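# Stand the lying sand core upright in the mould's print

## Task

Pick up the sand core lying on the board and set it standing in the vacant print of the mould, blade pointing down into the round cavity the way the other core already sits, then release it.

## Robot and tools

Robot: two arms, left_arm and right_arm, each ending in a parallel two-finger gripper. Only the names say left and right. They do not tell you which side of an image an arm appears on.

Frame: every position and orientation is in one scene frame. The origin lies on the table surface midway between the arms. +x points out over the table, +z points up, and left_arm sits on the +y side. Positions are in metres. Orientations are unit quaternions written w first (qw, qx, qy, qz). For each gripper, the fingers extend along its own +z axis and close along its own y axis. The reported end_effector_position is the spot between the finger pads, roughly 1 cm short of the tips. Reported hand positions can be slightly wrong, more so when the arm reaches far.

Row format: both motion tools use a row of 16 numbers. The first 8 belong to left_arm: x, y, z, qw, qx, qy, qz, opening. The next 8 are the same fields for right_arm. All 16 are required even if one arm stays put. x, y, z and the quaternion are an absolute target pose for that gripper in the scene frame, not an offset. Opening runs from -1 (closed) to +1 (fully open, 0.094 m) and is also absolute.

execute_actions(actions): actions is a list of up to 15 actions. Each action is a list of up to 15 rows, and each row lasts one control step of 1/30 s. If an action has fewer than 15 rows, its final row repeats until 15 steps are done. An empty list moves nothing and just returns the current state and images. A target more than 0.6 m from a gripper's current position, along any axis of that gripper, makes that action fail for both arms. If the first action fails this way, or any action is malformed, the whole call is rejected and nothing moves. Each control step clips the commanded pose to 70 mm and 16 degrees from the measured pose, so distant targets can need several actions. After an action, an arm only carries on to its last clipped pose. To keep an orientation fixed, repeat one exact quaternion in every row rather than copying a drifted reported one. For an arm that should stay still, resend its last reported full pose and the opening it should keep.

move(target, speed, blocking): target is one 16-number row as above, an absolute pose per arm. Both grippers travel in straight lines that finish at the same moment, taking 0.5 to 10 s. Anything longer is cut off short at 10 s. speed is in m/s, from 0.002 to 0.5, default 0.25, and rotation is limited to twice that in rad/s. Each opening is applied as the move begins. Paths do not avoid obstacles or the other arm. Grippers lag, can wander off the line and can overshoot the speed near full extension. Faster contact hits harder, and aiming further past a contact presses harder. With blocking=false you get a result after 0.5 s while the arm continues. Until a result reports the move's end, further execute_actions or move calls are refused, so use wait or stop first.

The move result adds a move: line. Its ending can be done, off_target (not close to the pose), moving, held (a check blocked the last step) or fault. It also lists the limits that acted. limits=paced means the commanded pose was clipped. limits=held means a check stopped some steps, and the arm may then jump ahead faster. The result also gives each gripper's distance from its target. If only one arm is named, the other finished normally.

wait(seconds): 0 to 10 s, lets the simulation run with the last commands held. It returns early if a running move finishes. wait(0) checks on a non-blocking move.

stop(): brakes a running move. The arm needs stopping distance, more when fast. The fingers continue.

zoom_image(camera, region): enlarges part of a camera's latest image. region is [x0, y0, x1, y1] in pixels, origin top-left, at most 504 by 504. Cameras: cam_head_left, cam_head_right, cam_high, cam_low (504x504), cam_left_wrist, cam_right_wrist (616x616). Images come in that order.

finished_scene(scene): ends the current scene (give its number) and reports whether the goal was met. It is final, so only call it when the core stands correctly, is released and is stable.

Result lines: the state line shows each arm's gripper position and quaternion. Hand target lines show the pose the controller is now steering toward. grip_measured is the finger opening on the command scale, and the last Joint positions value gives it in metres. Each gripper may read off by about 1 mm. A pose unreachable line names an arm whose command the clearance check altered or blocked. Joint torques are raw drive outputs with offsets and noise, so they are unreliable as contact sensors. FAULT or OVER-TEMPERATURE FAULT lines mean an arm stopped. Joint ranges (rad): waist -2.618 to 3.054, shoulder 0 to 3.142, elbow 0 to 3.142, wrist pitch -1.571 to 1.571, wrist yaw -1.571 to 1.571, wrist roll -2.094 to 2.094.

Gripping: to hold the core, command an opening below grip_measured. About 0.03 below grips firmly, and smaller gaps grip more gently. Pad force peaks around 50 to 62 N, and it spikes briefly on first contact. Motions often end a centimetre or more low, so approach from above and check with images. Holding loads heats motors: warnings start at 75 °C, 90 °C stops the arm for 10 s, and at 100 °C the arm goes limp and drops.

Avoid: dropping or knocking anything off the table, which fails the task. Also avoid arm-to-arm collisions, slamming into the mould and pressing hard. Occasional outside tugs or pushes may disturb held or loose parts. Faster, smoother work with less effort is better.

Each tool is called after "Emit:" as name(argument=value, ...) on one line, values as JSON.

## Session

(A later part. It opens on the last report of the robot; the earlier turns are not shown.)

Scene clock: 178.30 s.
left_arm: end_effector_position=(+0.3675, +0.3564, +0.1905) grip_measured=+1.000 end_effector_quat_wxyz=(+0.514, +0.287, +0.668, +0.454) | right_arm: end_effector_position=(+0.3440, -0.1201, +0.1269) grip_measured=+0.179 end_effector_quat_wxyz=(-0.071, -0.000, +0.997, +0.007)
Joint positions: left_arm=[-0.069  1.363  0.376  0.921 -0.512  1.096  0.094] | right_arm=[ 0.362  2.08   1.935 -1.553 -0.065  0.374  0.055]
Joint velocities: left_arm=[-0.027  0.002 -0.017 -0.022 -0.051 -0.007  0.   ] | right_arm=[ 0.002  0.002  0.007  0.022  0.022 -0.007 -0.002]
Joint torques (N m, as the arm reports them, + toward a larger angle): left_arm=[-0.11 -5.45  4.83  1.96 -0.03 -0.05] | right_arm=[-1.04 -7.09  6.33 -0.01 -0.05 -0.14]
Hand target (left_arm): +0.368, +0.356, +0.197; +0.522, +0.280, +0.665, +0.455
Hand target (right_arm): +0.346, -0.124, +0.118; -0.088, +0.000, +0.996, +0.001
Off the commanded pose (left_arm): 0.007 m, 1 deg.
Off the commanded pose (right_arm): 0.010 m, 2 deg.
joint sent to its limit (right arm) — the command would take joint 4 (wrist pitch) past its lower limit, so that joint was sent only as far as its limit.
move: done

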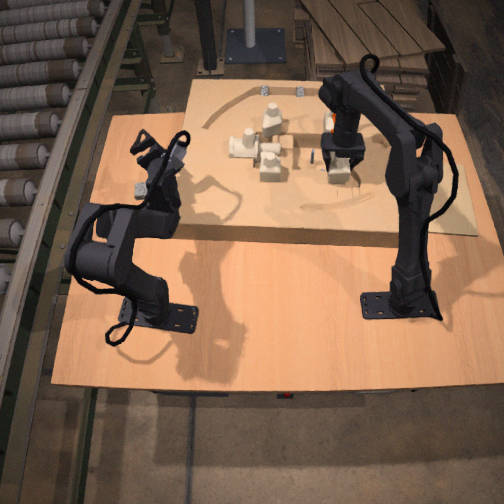

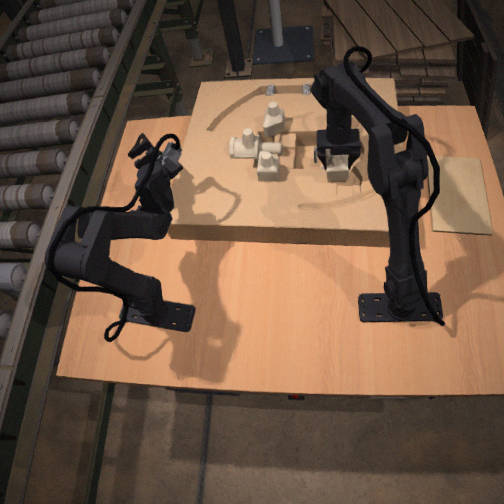

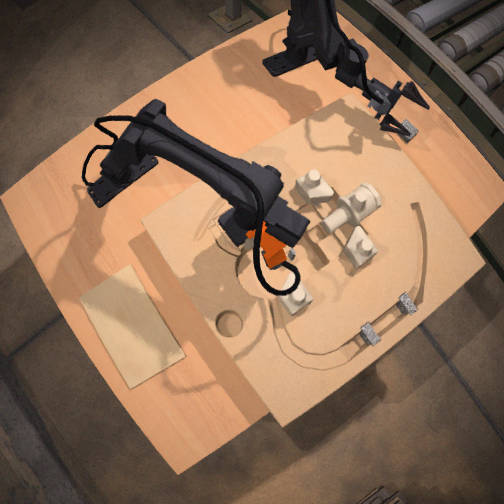

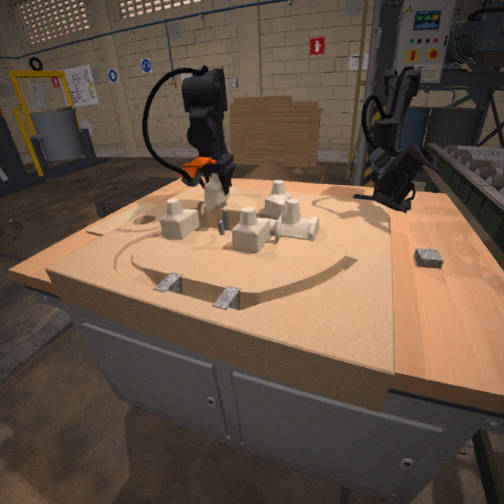

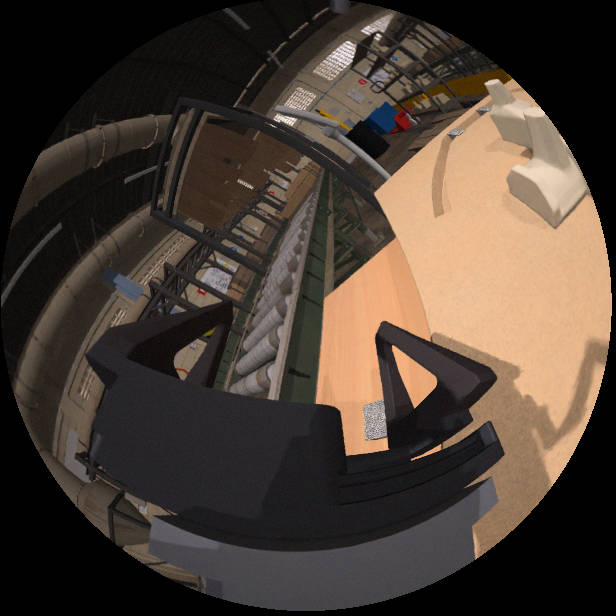

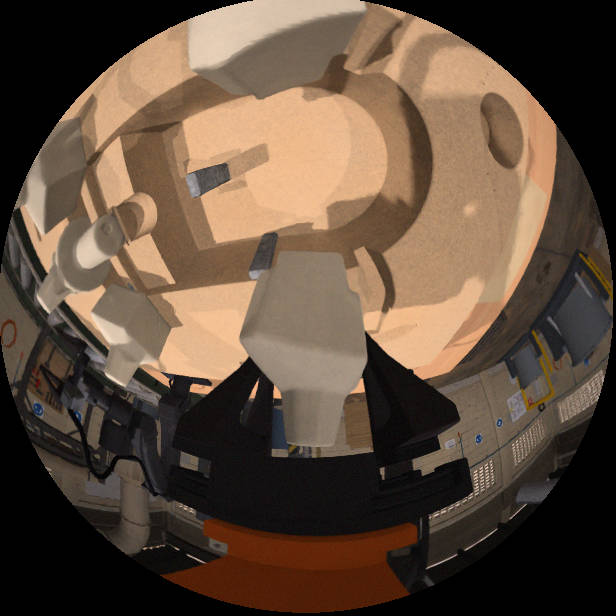

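Emit:
move(target=[0.368,0.356,0.197,0.522,0.28,0.665,0.455,1,0.331,-0.119,0.142,-0.075,0,0.997,0,0.145], speed=0.02)

Emit:
zoom_image(camera="cam_low", region=[190,175,250,225])

Scene clock: 184.37 s.
left_arm: end_effector_position=(+0.3675, +0.3564, +0.1905) grip_measured=+1.000 end_effector_quat_wxyz=(+0.514, +0.287, +0.668, +0.454) | right_arm: end_effector_position=(+0.3429, -0.1197, +0.1281) grip_measured=+0.179 end_effector_quat_wxyz=(-0.063, +0.001, +0.998, +0.003)
Joint positions: left_arm=[-0.069  1.363  0.376  0.921 -0.512  1.096  0.094] | right_arm=[ 0.369  2.064  1.917 -1.539 -0.054  0.385  0.055]
Joint velocities: left_arm=[-0.002 -0.022  0.007 -0.066  0.051 -0.022  0.   ] | right_arm=[-0.002 -0.012 -0.012 -0.022 -0.037 -0.051 -0.001]
Joint torques (N m, as the arm reports them, + toward a larger angle): left_arm=[-0.09 -5.45  4.93  1.97 -0.06 -0.07] | right_arm=[  0.89 -13.26   4.5   -0.14  -0.08   0.06]
Hand target (left_arm): +0.368, +0.356, +0.197; +0.522, +0.280, +0.665, +0.455
Hand target (right_arm): +0.331, -0.119, +0.141; -0.063, +0.000, +0.998, +0.005
Off the commanded pose (left_arm): 0.007 m, 1 deg.
Off the commanded pose (right_arm): 0.018 m, 1 deg.
joint sent to its limit (right arm) — the command would take joint 4 (wrist pitch) past its lower limit, so that joint was sent only as far as its limit.
move: off_target (right_arm)

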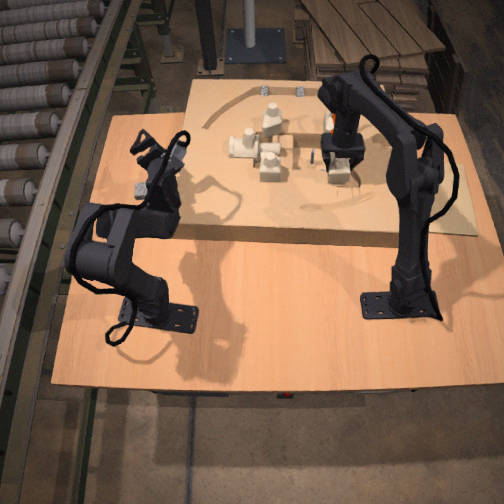

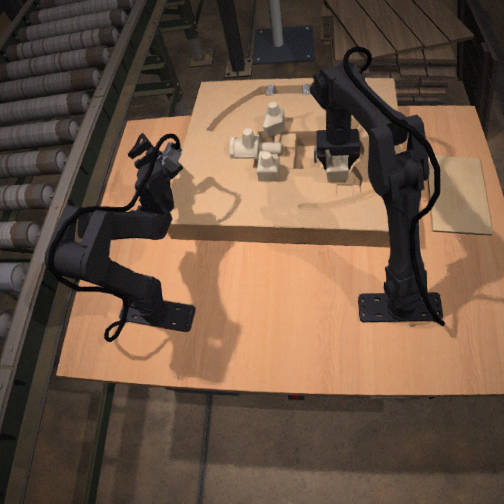

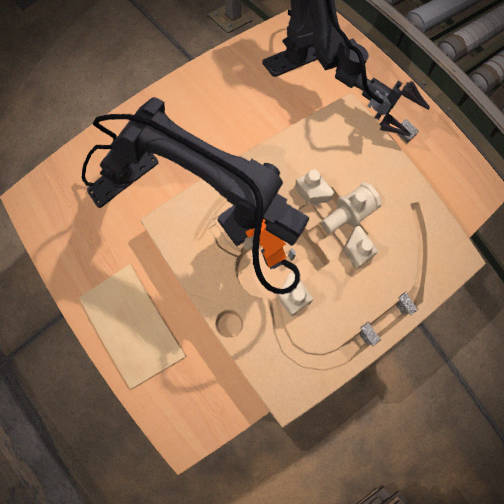

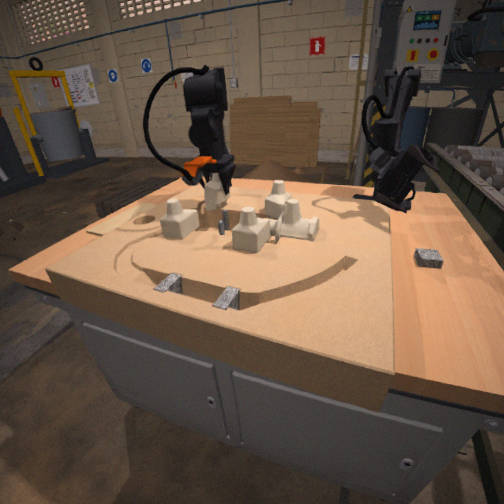

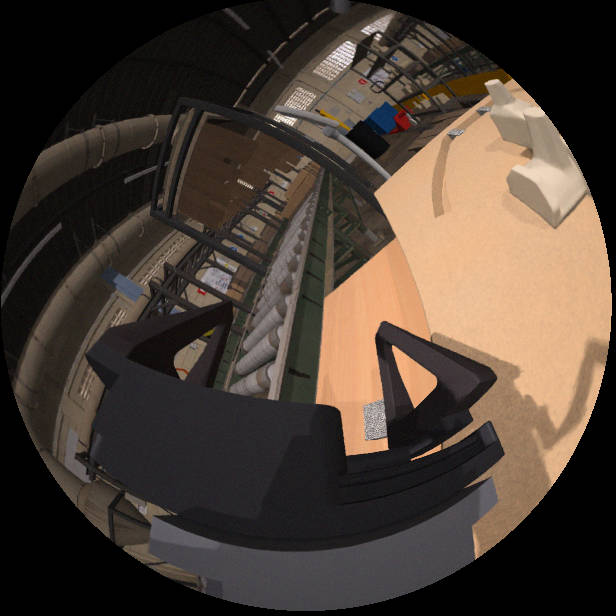

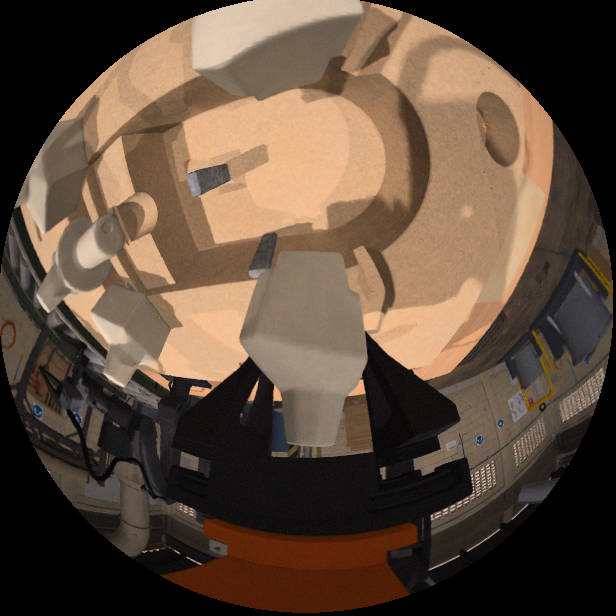

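Region (190, 175, 250, 225) of cam_low's 504x504 image, scaled by 8.400, with more detail than that image has.

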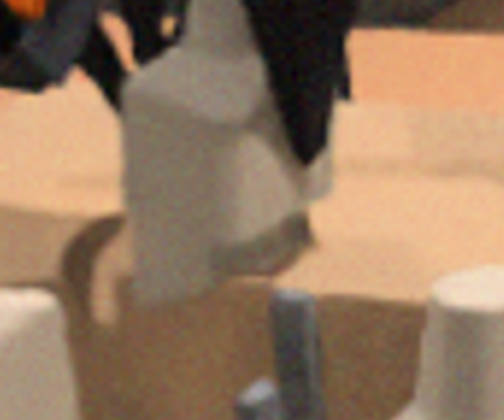

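Emit:
execute_actions(actions=[[[0.368,0.356,0.197,0.522,0.28,0.665,0.455,1,0.34,-0.12,0.135,-0.07,0,0.9975,0,0.145]],[[0.368,0.356,0.197,0.522,0.28,0.665,0.455,1,0.348,-0.12,0.129,-0.075,0,0.997,0,0.168]],[[0.368,0.356,0.197,0.522,0.28,0.665,0.455,1,0.351,-0.12,0.123,-0.08,0,0.9968,0,0.168]],[[0.368,0.356,0.197,0.522,0.28,0.665,0.455,1,0.352,-0.12,0.117,-0.09,0,0.996,0,0.168]],[[0.368,0.356,0.197,0.522,0.28,0.665,0.455,1,0.352,-0.12,0.113,-0.09,0,0.996,0,0.168]]])

Emit:
zoom_image(camera="cam_low", region=[190,175,250,225])

Scene clock: 194.37 s.
left_arm: end_effector_position=(+0.3675, +0.3564, +0.1905) grip_measured=+1.000 end_effector_quat_wxyz=(+0.514, +0.287, +0.668, +0.454) | right_arm: end_effector_position=(+0.3459, -0.1199, +0.1259) grip_measured=+0.183 end_effector_quat_wxyz=(-0.074, +0.005, +0.997, +0.002)
Joint positions: left_arm=[-0.069  1.363  0.376  0.921 -0.512  1.096  0.094] | right_arm=[ 0.363  2.099  1.958 -1.566 -0.06   0.385  0.056]
Joint velocities: left_arm=[-0.002 -0.022 -0.017 -0.037 -0.125 -0.022  0.   ] | right_arm=[ 0.002  0.002  0.027  0.066  0.066  0.037 -0.   ]
Joint torques (N m, as the arm reports them, + toward a larger angle): left_arm=[-0.11 -5.45  4.87  1.96 -0.03 -0.03] | right_arm=[-0.83 -6.09  6.83  0.12 -0.11 -0.23]
Hand target (left_arm): +0.368, +0.356, +0.197; +0.522, +0.280, +0.665, +0.455
Hand target (right_arm): +0.351, -0.120, +0.113; -0.089, +0.000, +0.996, +0.001
Off the commanded pose (left_arm): 0.007 m, 1 deg.
Off the commanded pose (right_arm): 0.014 m, 2 deg.
joint sent to its limit (right arm) — the command would take joint 4 (wrist pitch) past its lower limit, so that joint was sent only as far as its limit.

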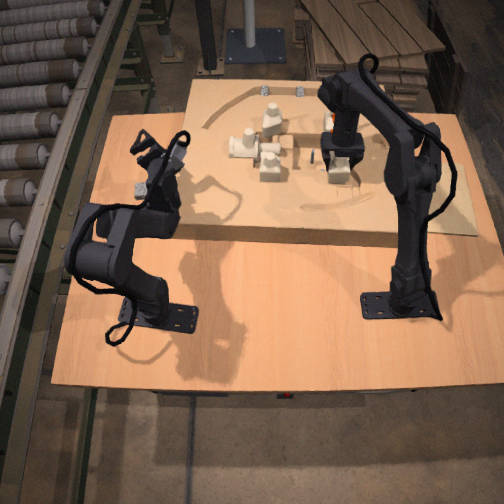

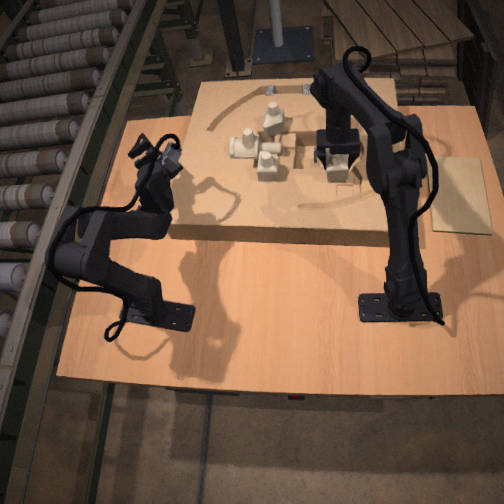

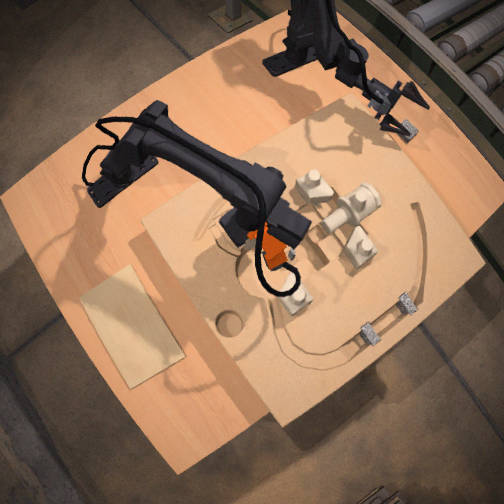

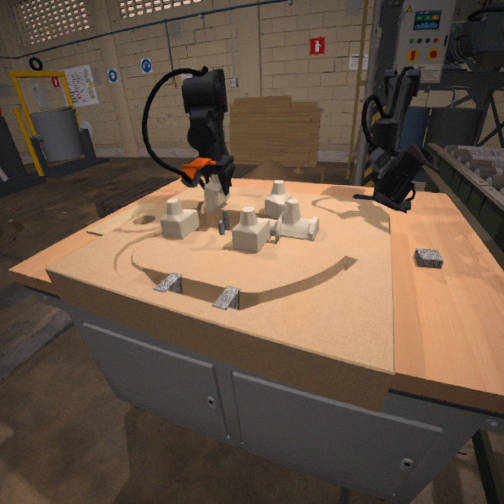

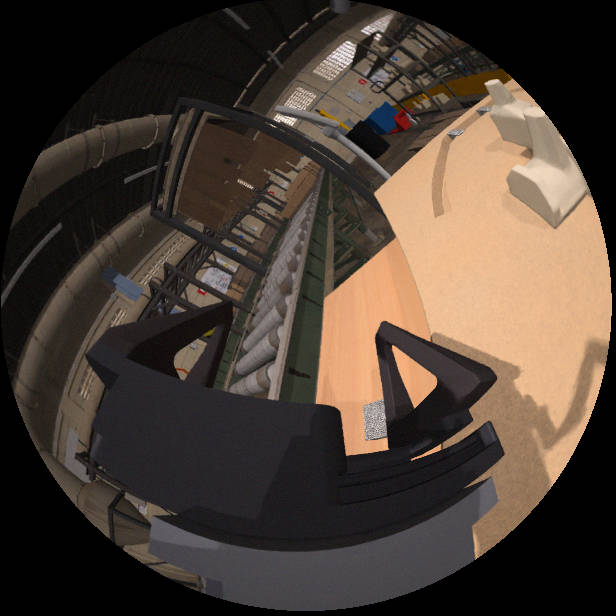

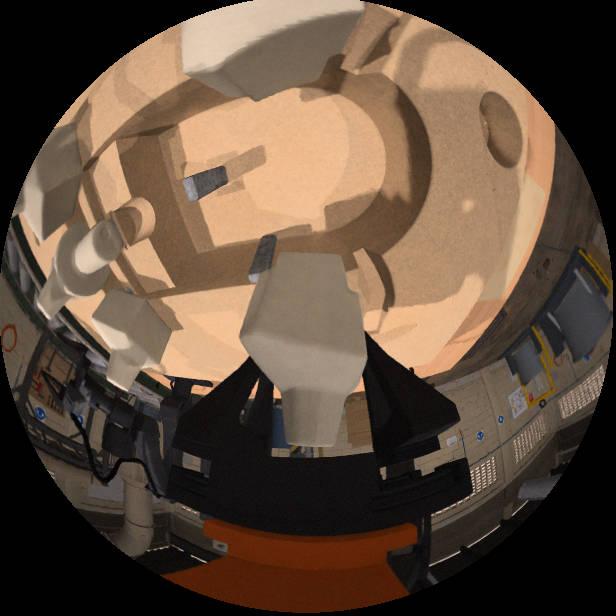

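Region (190, 175, 250, 225) of cam_low's 504x504 image, scaled by 8.400, with more detail than that image has.

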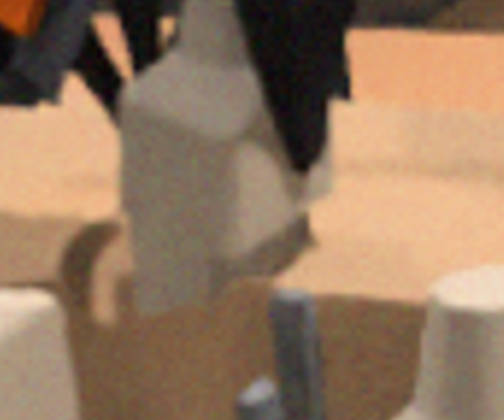

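Emit:
execute_actions(actions=[[[0.368,0.356,0.197,0.522,0.28,0.665,0.455,1,0.355,-0.118,0.12,-0.09,0,0.996,0,0.16]],[[0.368,0.356,0.197,0.522,0.28,0.665,0.455,1,0.358,-0.118,0.122,-0.09,0,0.996,0,0.16]],[[0.368,0.356,0.197,0.522,0.28,0.665,0.455,1,0.36,-0.118,0.118,-0.09,0,0.996,0,0.16]]])

Emit:
zoom_image(camera="cam_low", region=[190,175,250,225])

Emit:
zoom_image(camera="cam_head_left", region=[300,140,380,200])

Scene clock: 208.90 s.
left_arm: end_effector_position=(+0.3675, +0.3564, +0.1905) grip_measured=+1.000 end_effector_quat_wxyz=(+0.514, +0.287, +0.668, +0.454) | right_arm: end_effector_position=(+0.3505, -0.1174, +0.1153) grip_measured=+0.177 end_effector_quat_wxyz=(-0.086, +0.004, +0.996, +0.003)
Joint positions: left_arm=[-0.069  1.363  0.376  0.921 -0.512  1.096  0.094] | right_arm=[ 0.36   2.142  1.98  -1.566 -0.069  0.38   0.055]
Joint velocities: left_arm=[-0.007  0.007  0.007 -0.022  0.007 -0.051  0.   ] | right_arm=[ 0.007 -0.022 -0.027  0.007 -0.081 -0.022 -0.001]
Joint torques (N m, as the arm reports them, + toward a larger angle): left_arm=[-0.11 -5.4   4.99  1.97 -0.01 -0.05] | right_arm=[-0.82 -9.13  7.91  0.06  0.   -0.19]
Hand target (left_arm): +0.368, +0.356, +0.197; +0.522, +0.280, +0.665, +0.455
Hand target (right_arm): +0.360, -0.118, +0.118; -0.075, +0.001, +0.997, +0.006
Off the commanded pose (left_arm): 0.007 m, 1 deg.
Off the commanded pose (right_arm): 0.010 m, 1 deg.
joint sent to its limit (right arm) — the command would take joint 4 (wrist pitch) past its lower limit, so that joint was sent only as far as its limit.

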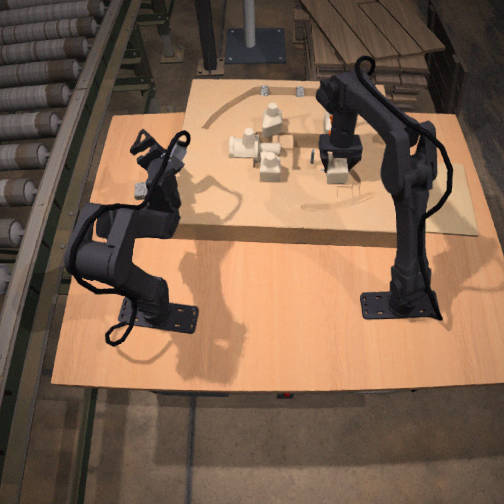

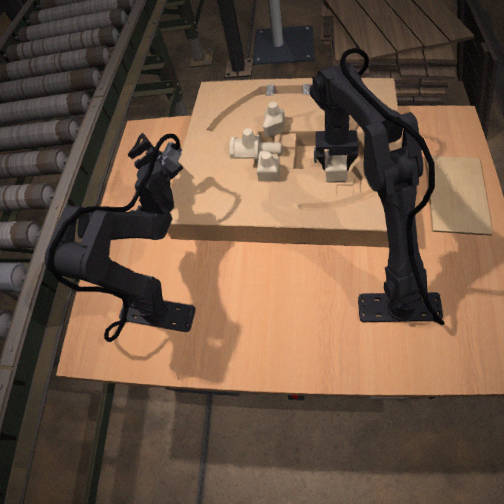

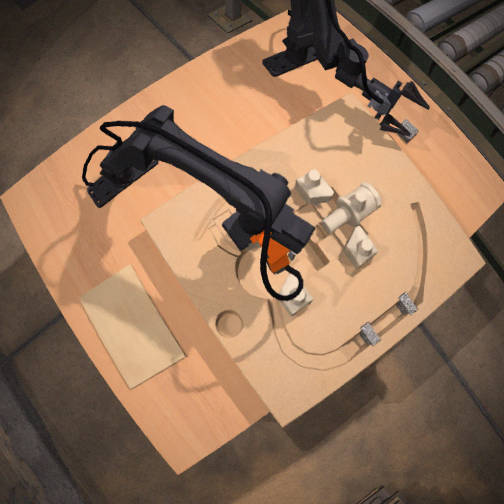

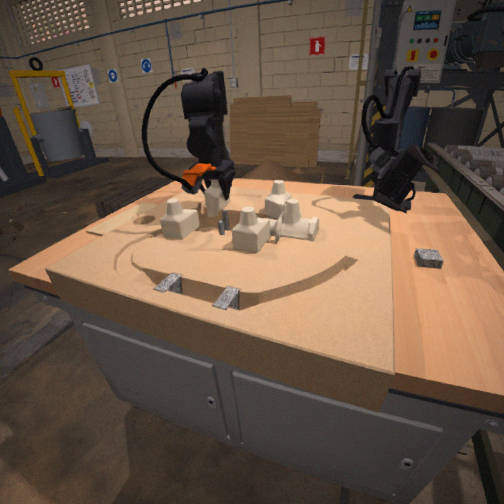

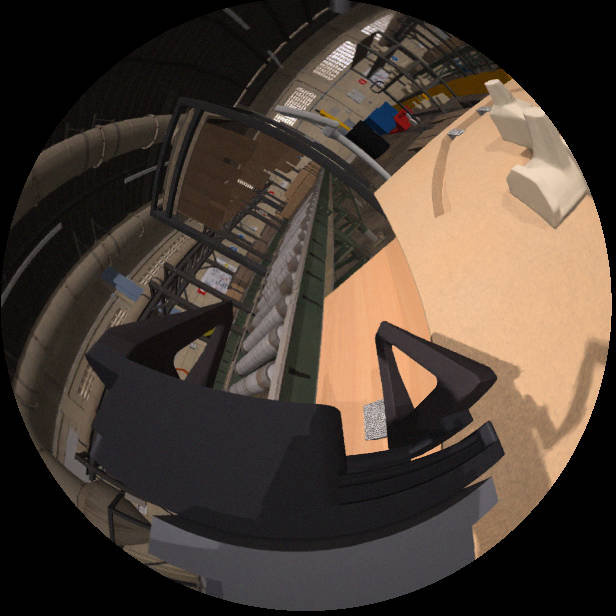

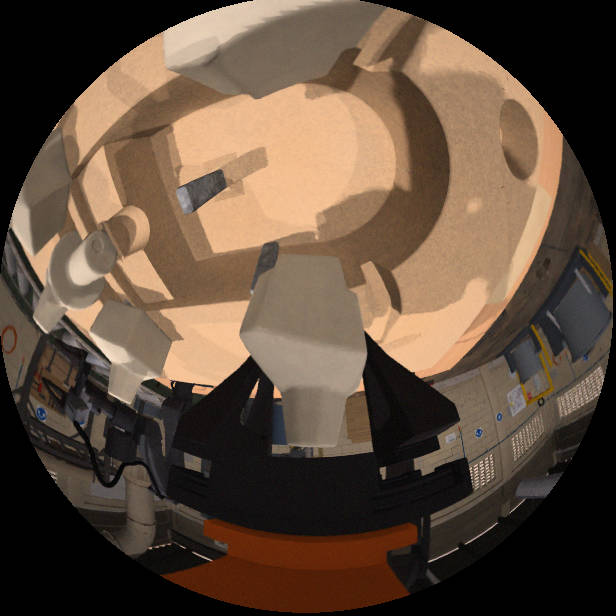

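Region (190, 175, 250, 225) of cam_low's 504x504 image, scaled by 8.400, with more detail than that image has.

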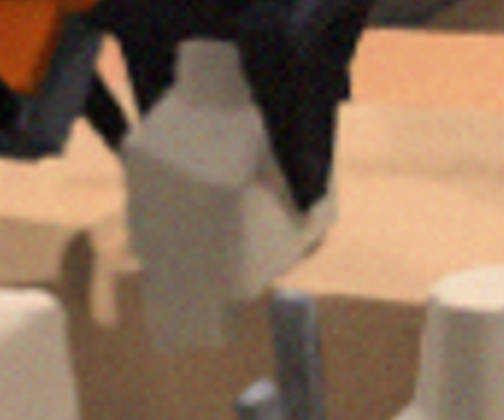

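Region (300, 140, 380, 200) of cam_head_left's 504x504 image, scaled by 6.300, with more detail than that image has; it fills the top 378 rows of this view, and the rest is white.

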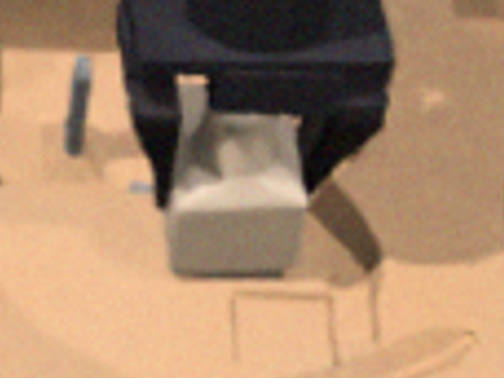

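Dropped in. A final gentle press, then release.

Emit:
execute_actions(actions=[[[0.368,0.356,0.197,0.522,0.28,0.665,0.455,1,0.355,-0.117,0.112,-0.09,0,0.996,0,0.16]],[[0.368,0.356,0.197,0.522,0.28,0.665,0.455,1,0.353,-0.117,0.116,-0.088,0,0.996,0,0.16]],[[0.368,0.356,0.197,0.522,0.28,0.665,0.455,1,0.353,-0.117,0.116,-0.088,0,0.996,0,0.5]]])

Emit:
move(target=[0.368,0.356,0.197,0.522,0.28,0.665,0.455,1,0.35,-0.117,0.21,0,0,1,0,0.5], speed=0.12)

Emit:
zoom_image(camera="cam_low", region=[150,140,290,260])

Emit:
zoom_image(camera="cam_head_left", region=[300,140,380,200])

Scene clock: 214.70 s.
left_arm: end_effector_position=(+0.3675, +0.3564, +0.1905) grip_measured=+1.000 end_effector_quat_wxyz=(+0.514, +0.287, +0.668, +0.454) | right_arm: end_effector_position=(+0.3505, -0.1174, +0.1153) grip_measured=+0.498 end_effector_quat_wxyz=(-0.086, +0.004, +0.996, +0.003)
Joint positions: left_arm=[-0.069  1.363  0.376  0.921 -0.512  1.096  0.094] | right_arm=[ 0.36   2.142  1.98  -1.566 -0.069  0.38   0.07 ]
Joint velocities: left_arm=[-0.002 -0.042  0.012 -0.037 -0.022  0.007  0.   ] | right_arm=[ 0.007 -0.002  0.037 -0.022  0.022  0.037  0.   ]
Joint torques (N m, as the arm reports them, + toward a larger angle): left_arm=[-0.08 -5.49  5.01  1.96 -0.07 -0.07] | right_arm=[-0.06 -9.94  6.13  0.07  0.   -0.11]
Hand target (left_arm): +0.368, +0.356, +0.197; +0.522, +0.280, +0.665, +0.455
Hand target (right_arm): +0.353, -0.117, +0.116; -0.083, +0.000, +0.997, +0.002
Off the commanded pose (left_arm): 0.007 m, 1 deg.
Off the commanded pose (right_arm): 0.003 m, 1 deg.
joint sent to its limit (right arm) — the command would take joint 4 (wrist pitch) past its lower limit, so that joint was sent only as far as its limit.

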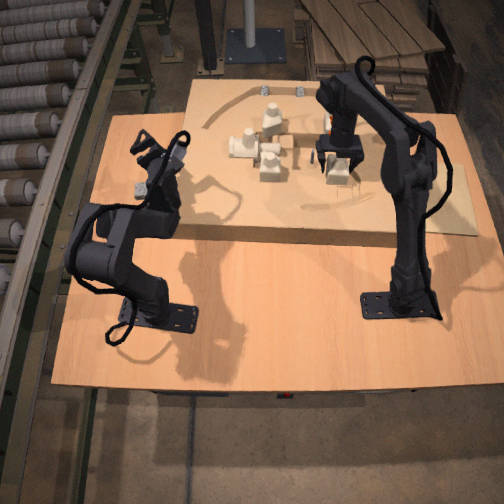

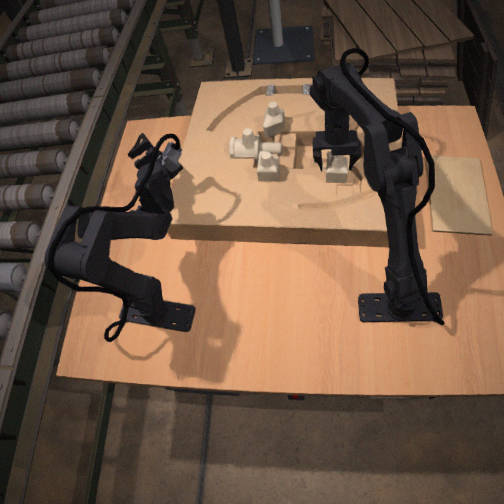

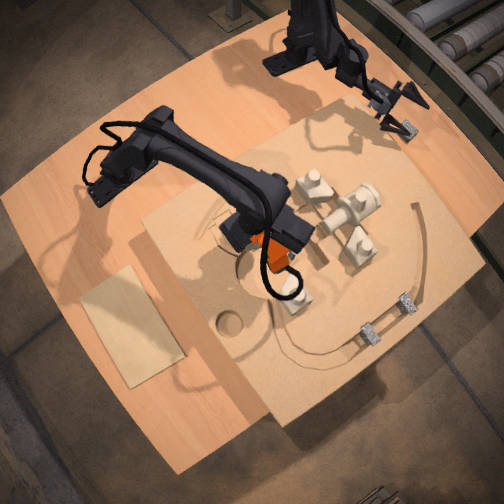

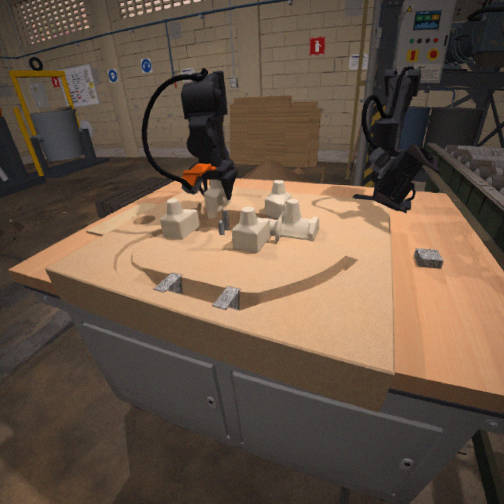

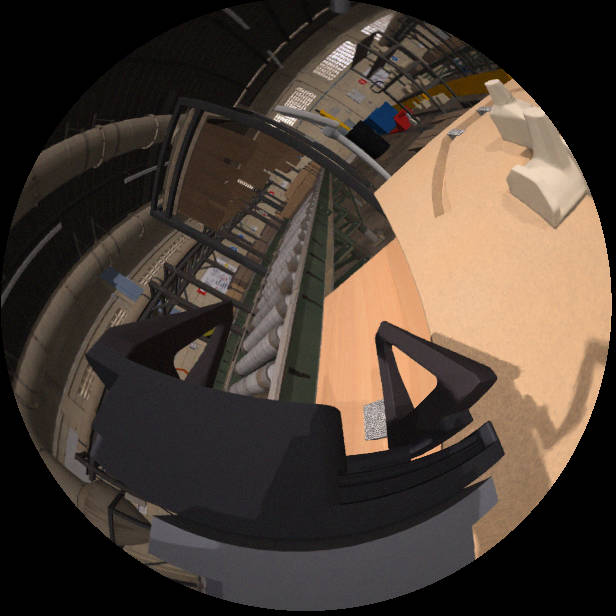

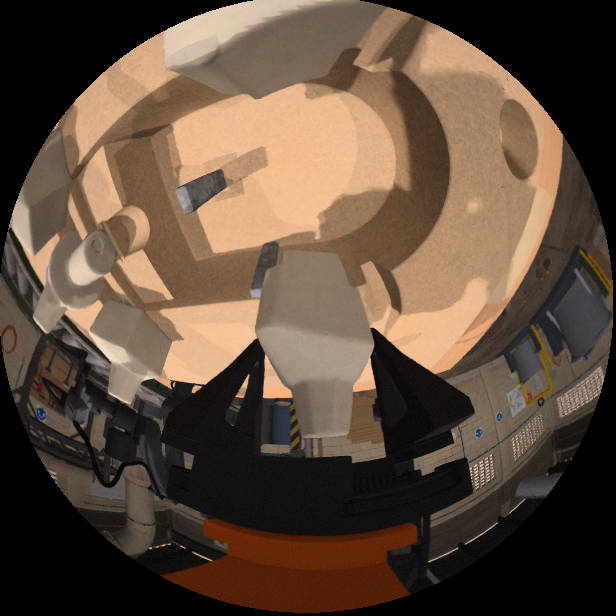

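Scene clock: 215.90 s.
left_arm: end_effector_position=(+0.3675, +0.3564, +0.1905) grip_measured=+1.000 end_effector_quat_wxyz=(+0.514, +0.287, +0.668, +0.454) | right_arm: end_effector_position=(+0.3484, -0.1187, +0.1945) grip_measured=+0.498 end_effector_quat_wxyz=(+0.033, -0.002, +0.999, +0.020)
Joint positions: left_arm=[-0.069  1.363  0.376  0.921 -0.512  1.096  0.094] | right_arm=[ 0.387  1.936  2.006 -1.566 -0.011  0.399  0.07 ]
Joint velocities: left_arm=[-0.017 -0.037 -0.022  0.022 -0.022 -0.007  0.   ] | right_arm=[-0.002 -0.007  0.022 -0.066 -0.081 -0.051 -0.001]
Joint torques (N m, as the arm reports them, + toward a larger angle): left_arm=[-0.06 -5.31  4.91  1.94 -0.05 -0.08] | right_arm=[  0.67 -10.54   7.24   0.52   0.09   0.07]
Hand target (left_arm): +0.368, +0.356, +0.197; +0.522, +0.280, +0.665, +0.455
Hand target (right_arm): +0.350, -0.117, +0.210; +0.057, -0.002, +0.998, +0.024
Off the commanded pose (left_arm): 0.007 m, 1 deg.
Off the commanded pose (right_arm): 0.016 m, 4 deg.
joint sent to its limit (right arm) — the command would take joint 4 (wrist pitch) past its lower limit, so that joint was sent only as far as its limit.
move: off_target (right_arm)

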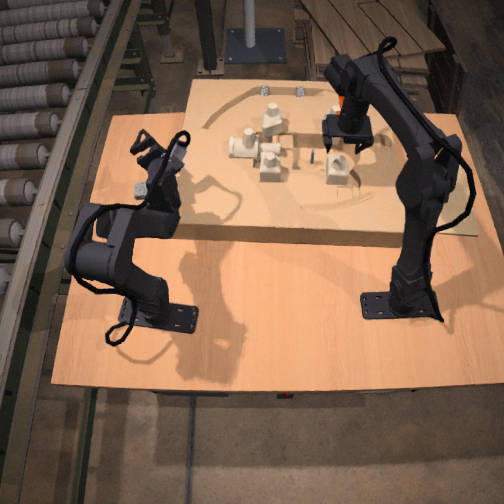

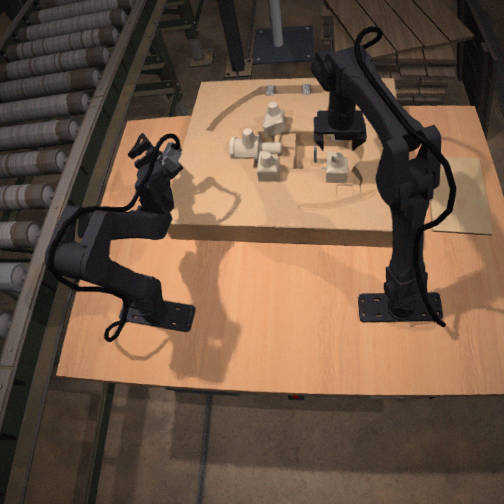

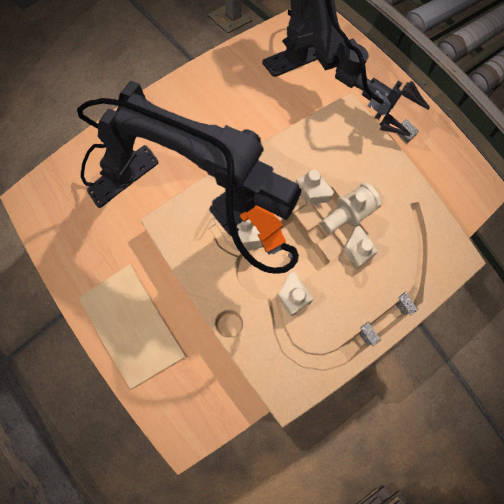

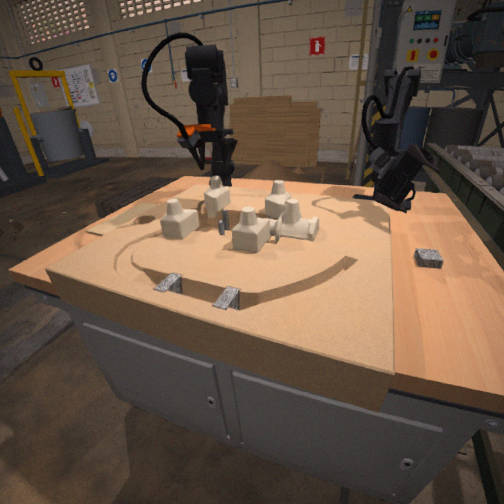

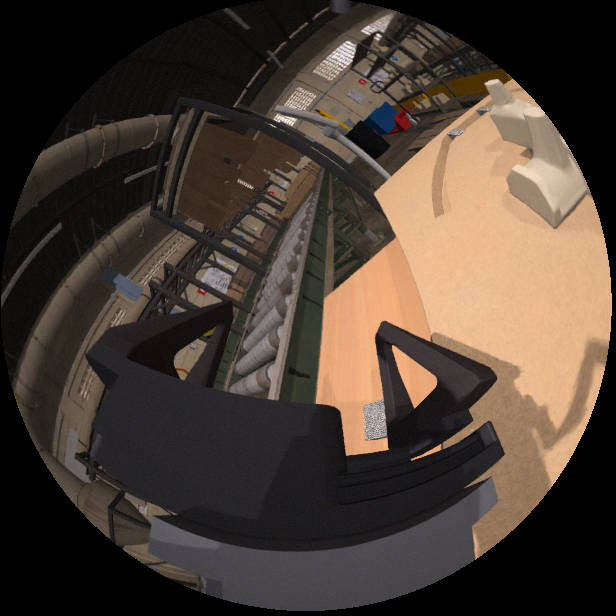

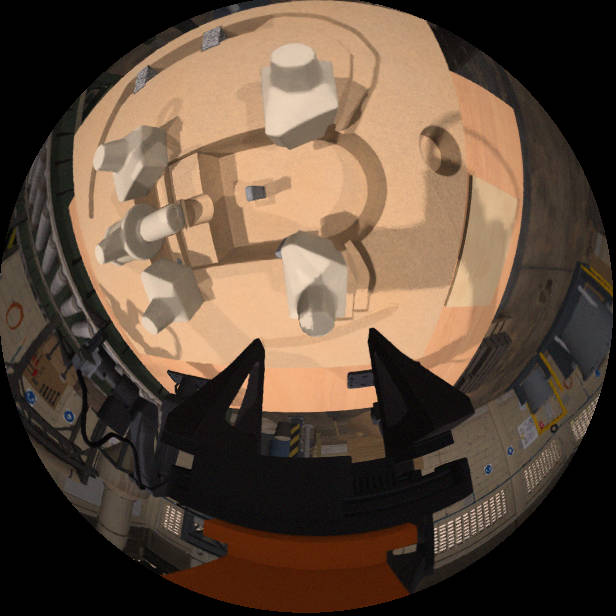

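Region (150, 140, 290, 260) of cam_low's 504x504 image, scaled by 3.600, with more detail than that image has; it fills the top 432 rows of this view, and the rest is white.

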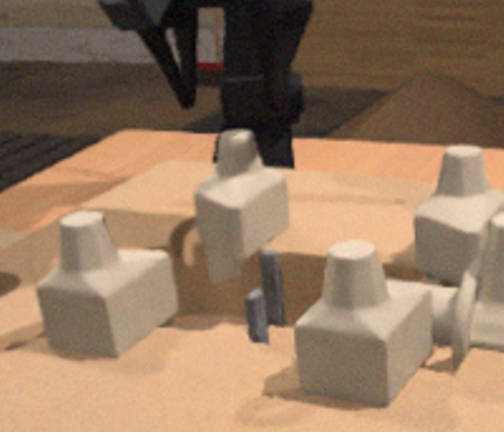

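Region (300, 140, 380, 200) of cam_head_left's 504x504 image, scaled by 6.300, with more detail than that image has; it fills the top 378 rows of this view, and the rest is white.

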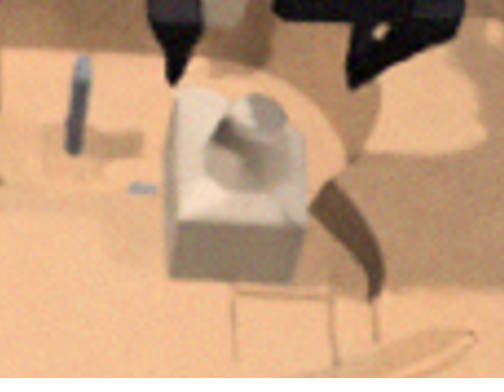

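Emit:
zoom_image(camera="cam_low", region=[190,170,300,230])

Emit:
zoom_image(camera="cam_head_right", region=[250,140,370,200])

Emit:
zoom_image(camera="cam_right_wrist", region=[230,40,400,350])

Region (190, 170, 300, 230) of cam_low's 504x504 image, scaled by 4.582, with more detail than that image has; it fills the top 275 rows of this view, and the rest is white.

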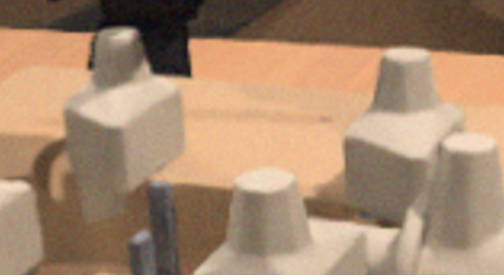

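Region (250, 140, 370, 200) of cam_head_right's 504x504 image, scaled by 4.200, with more detail than that image has.

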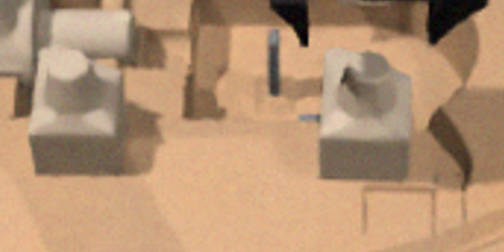

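Region (230, 40, 400, 350) of cam_right_wrist's 616x616 image, scaled by 1.626, with more detail than that image has; it fills the left 276 columns of this view, and the rest is white.

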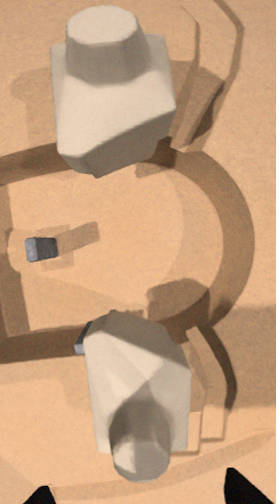

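Looks seated like its neighbour.

Emit:
finished_scene(scene=2)

The scene is finished: the task was done.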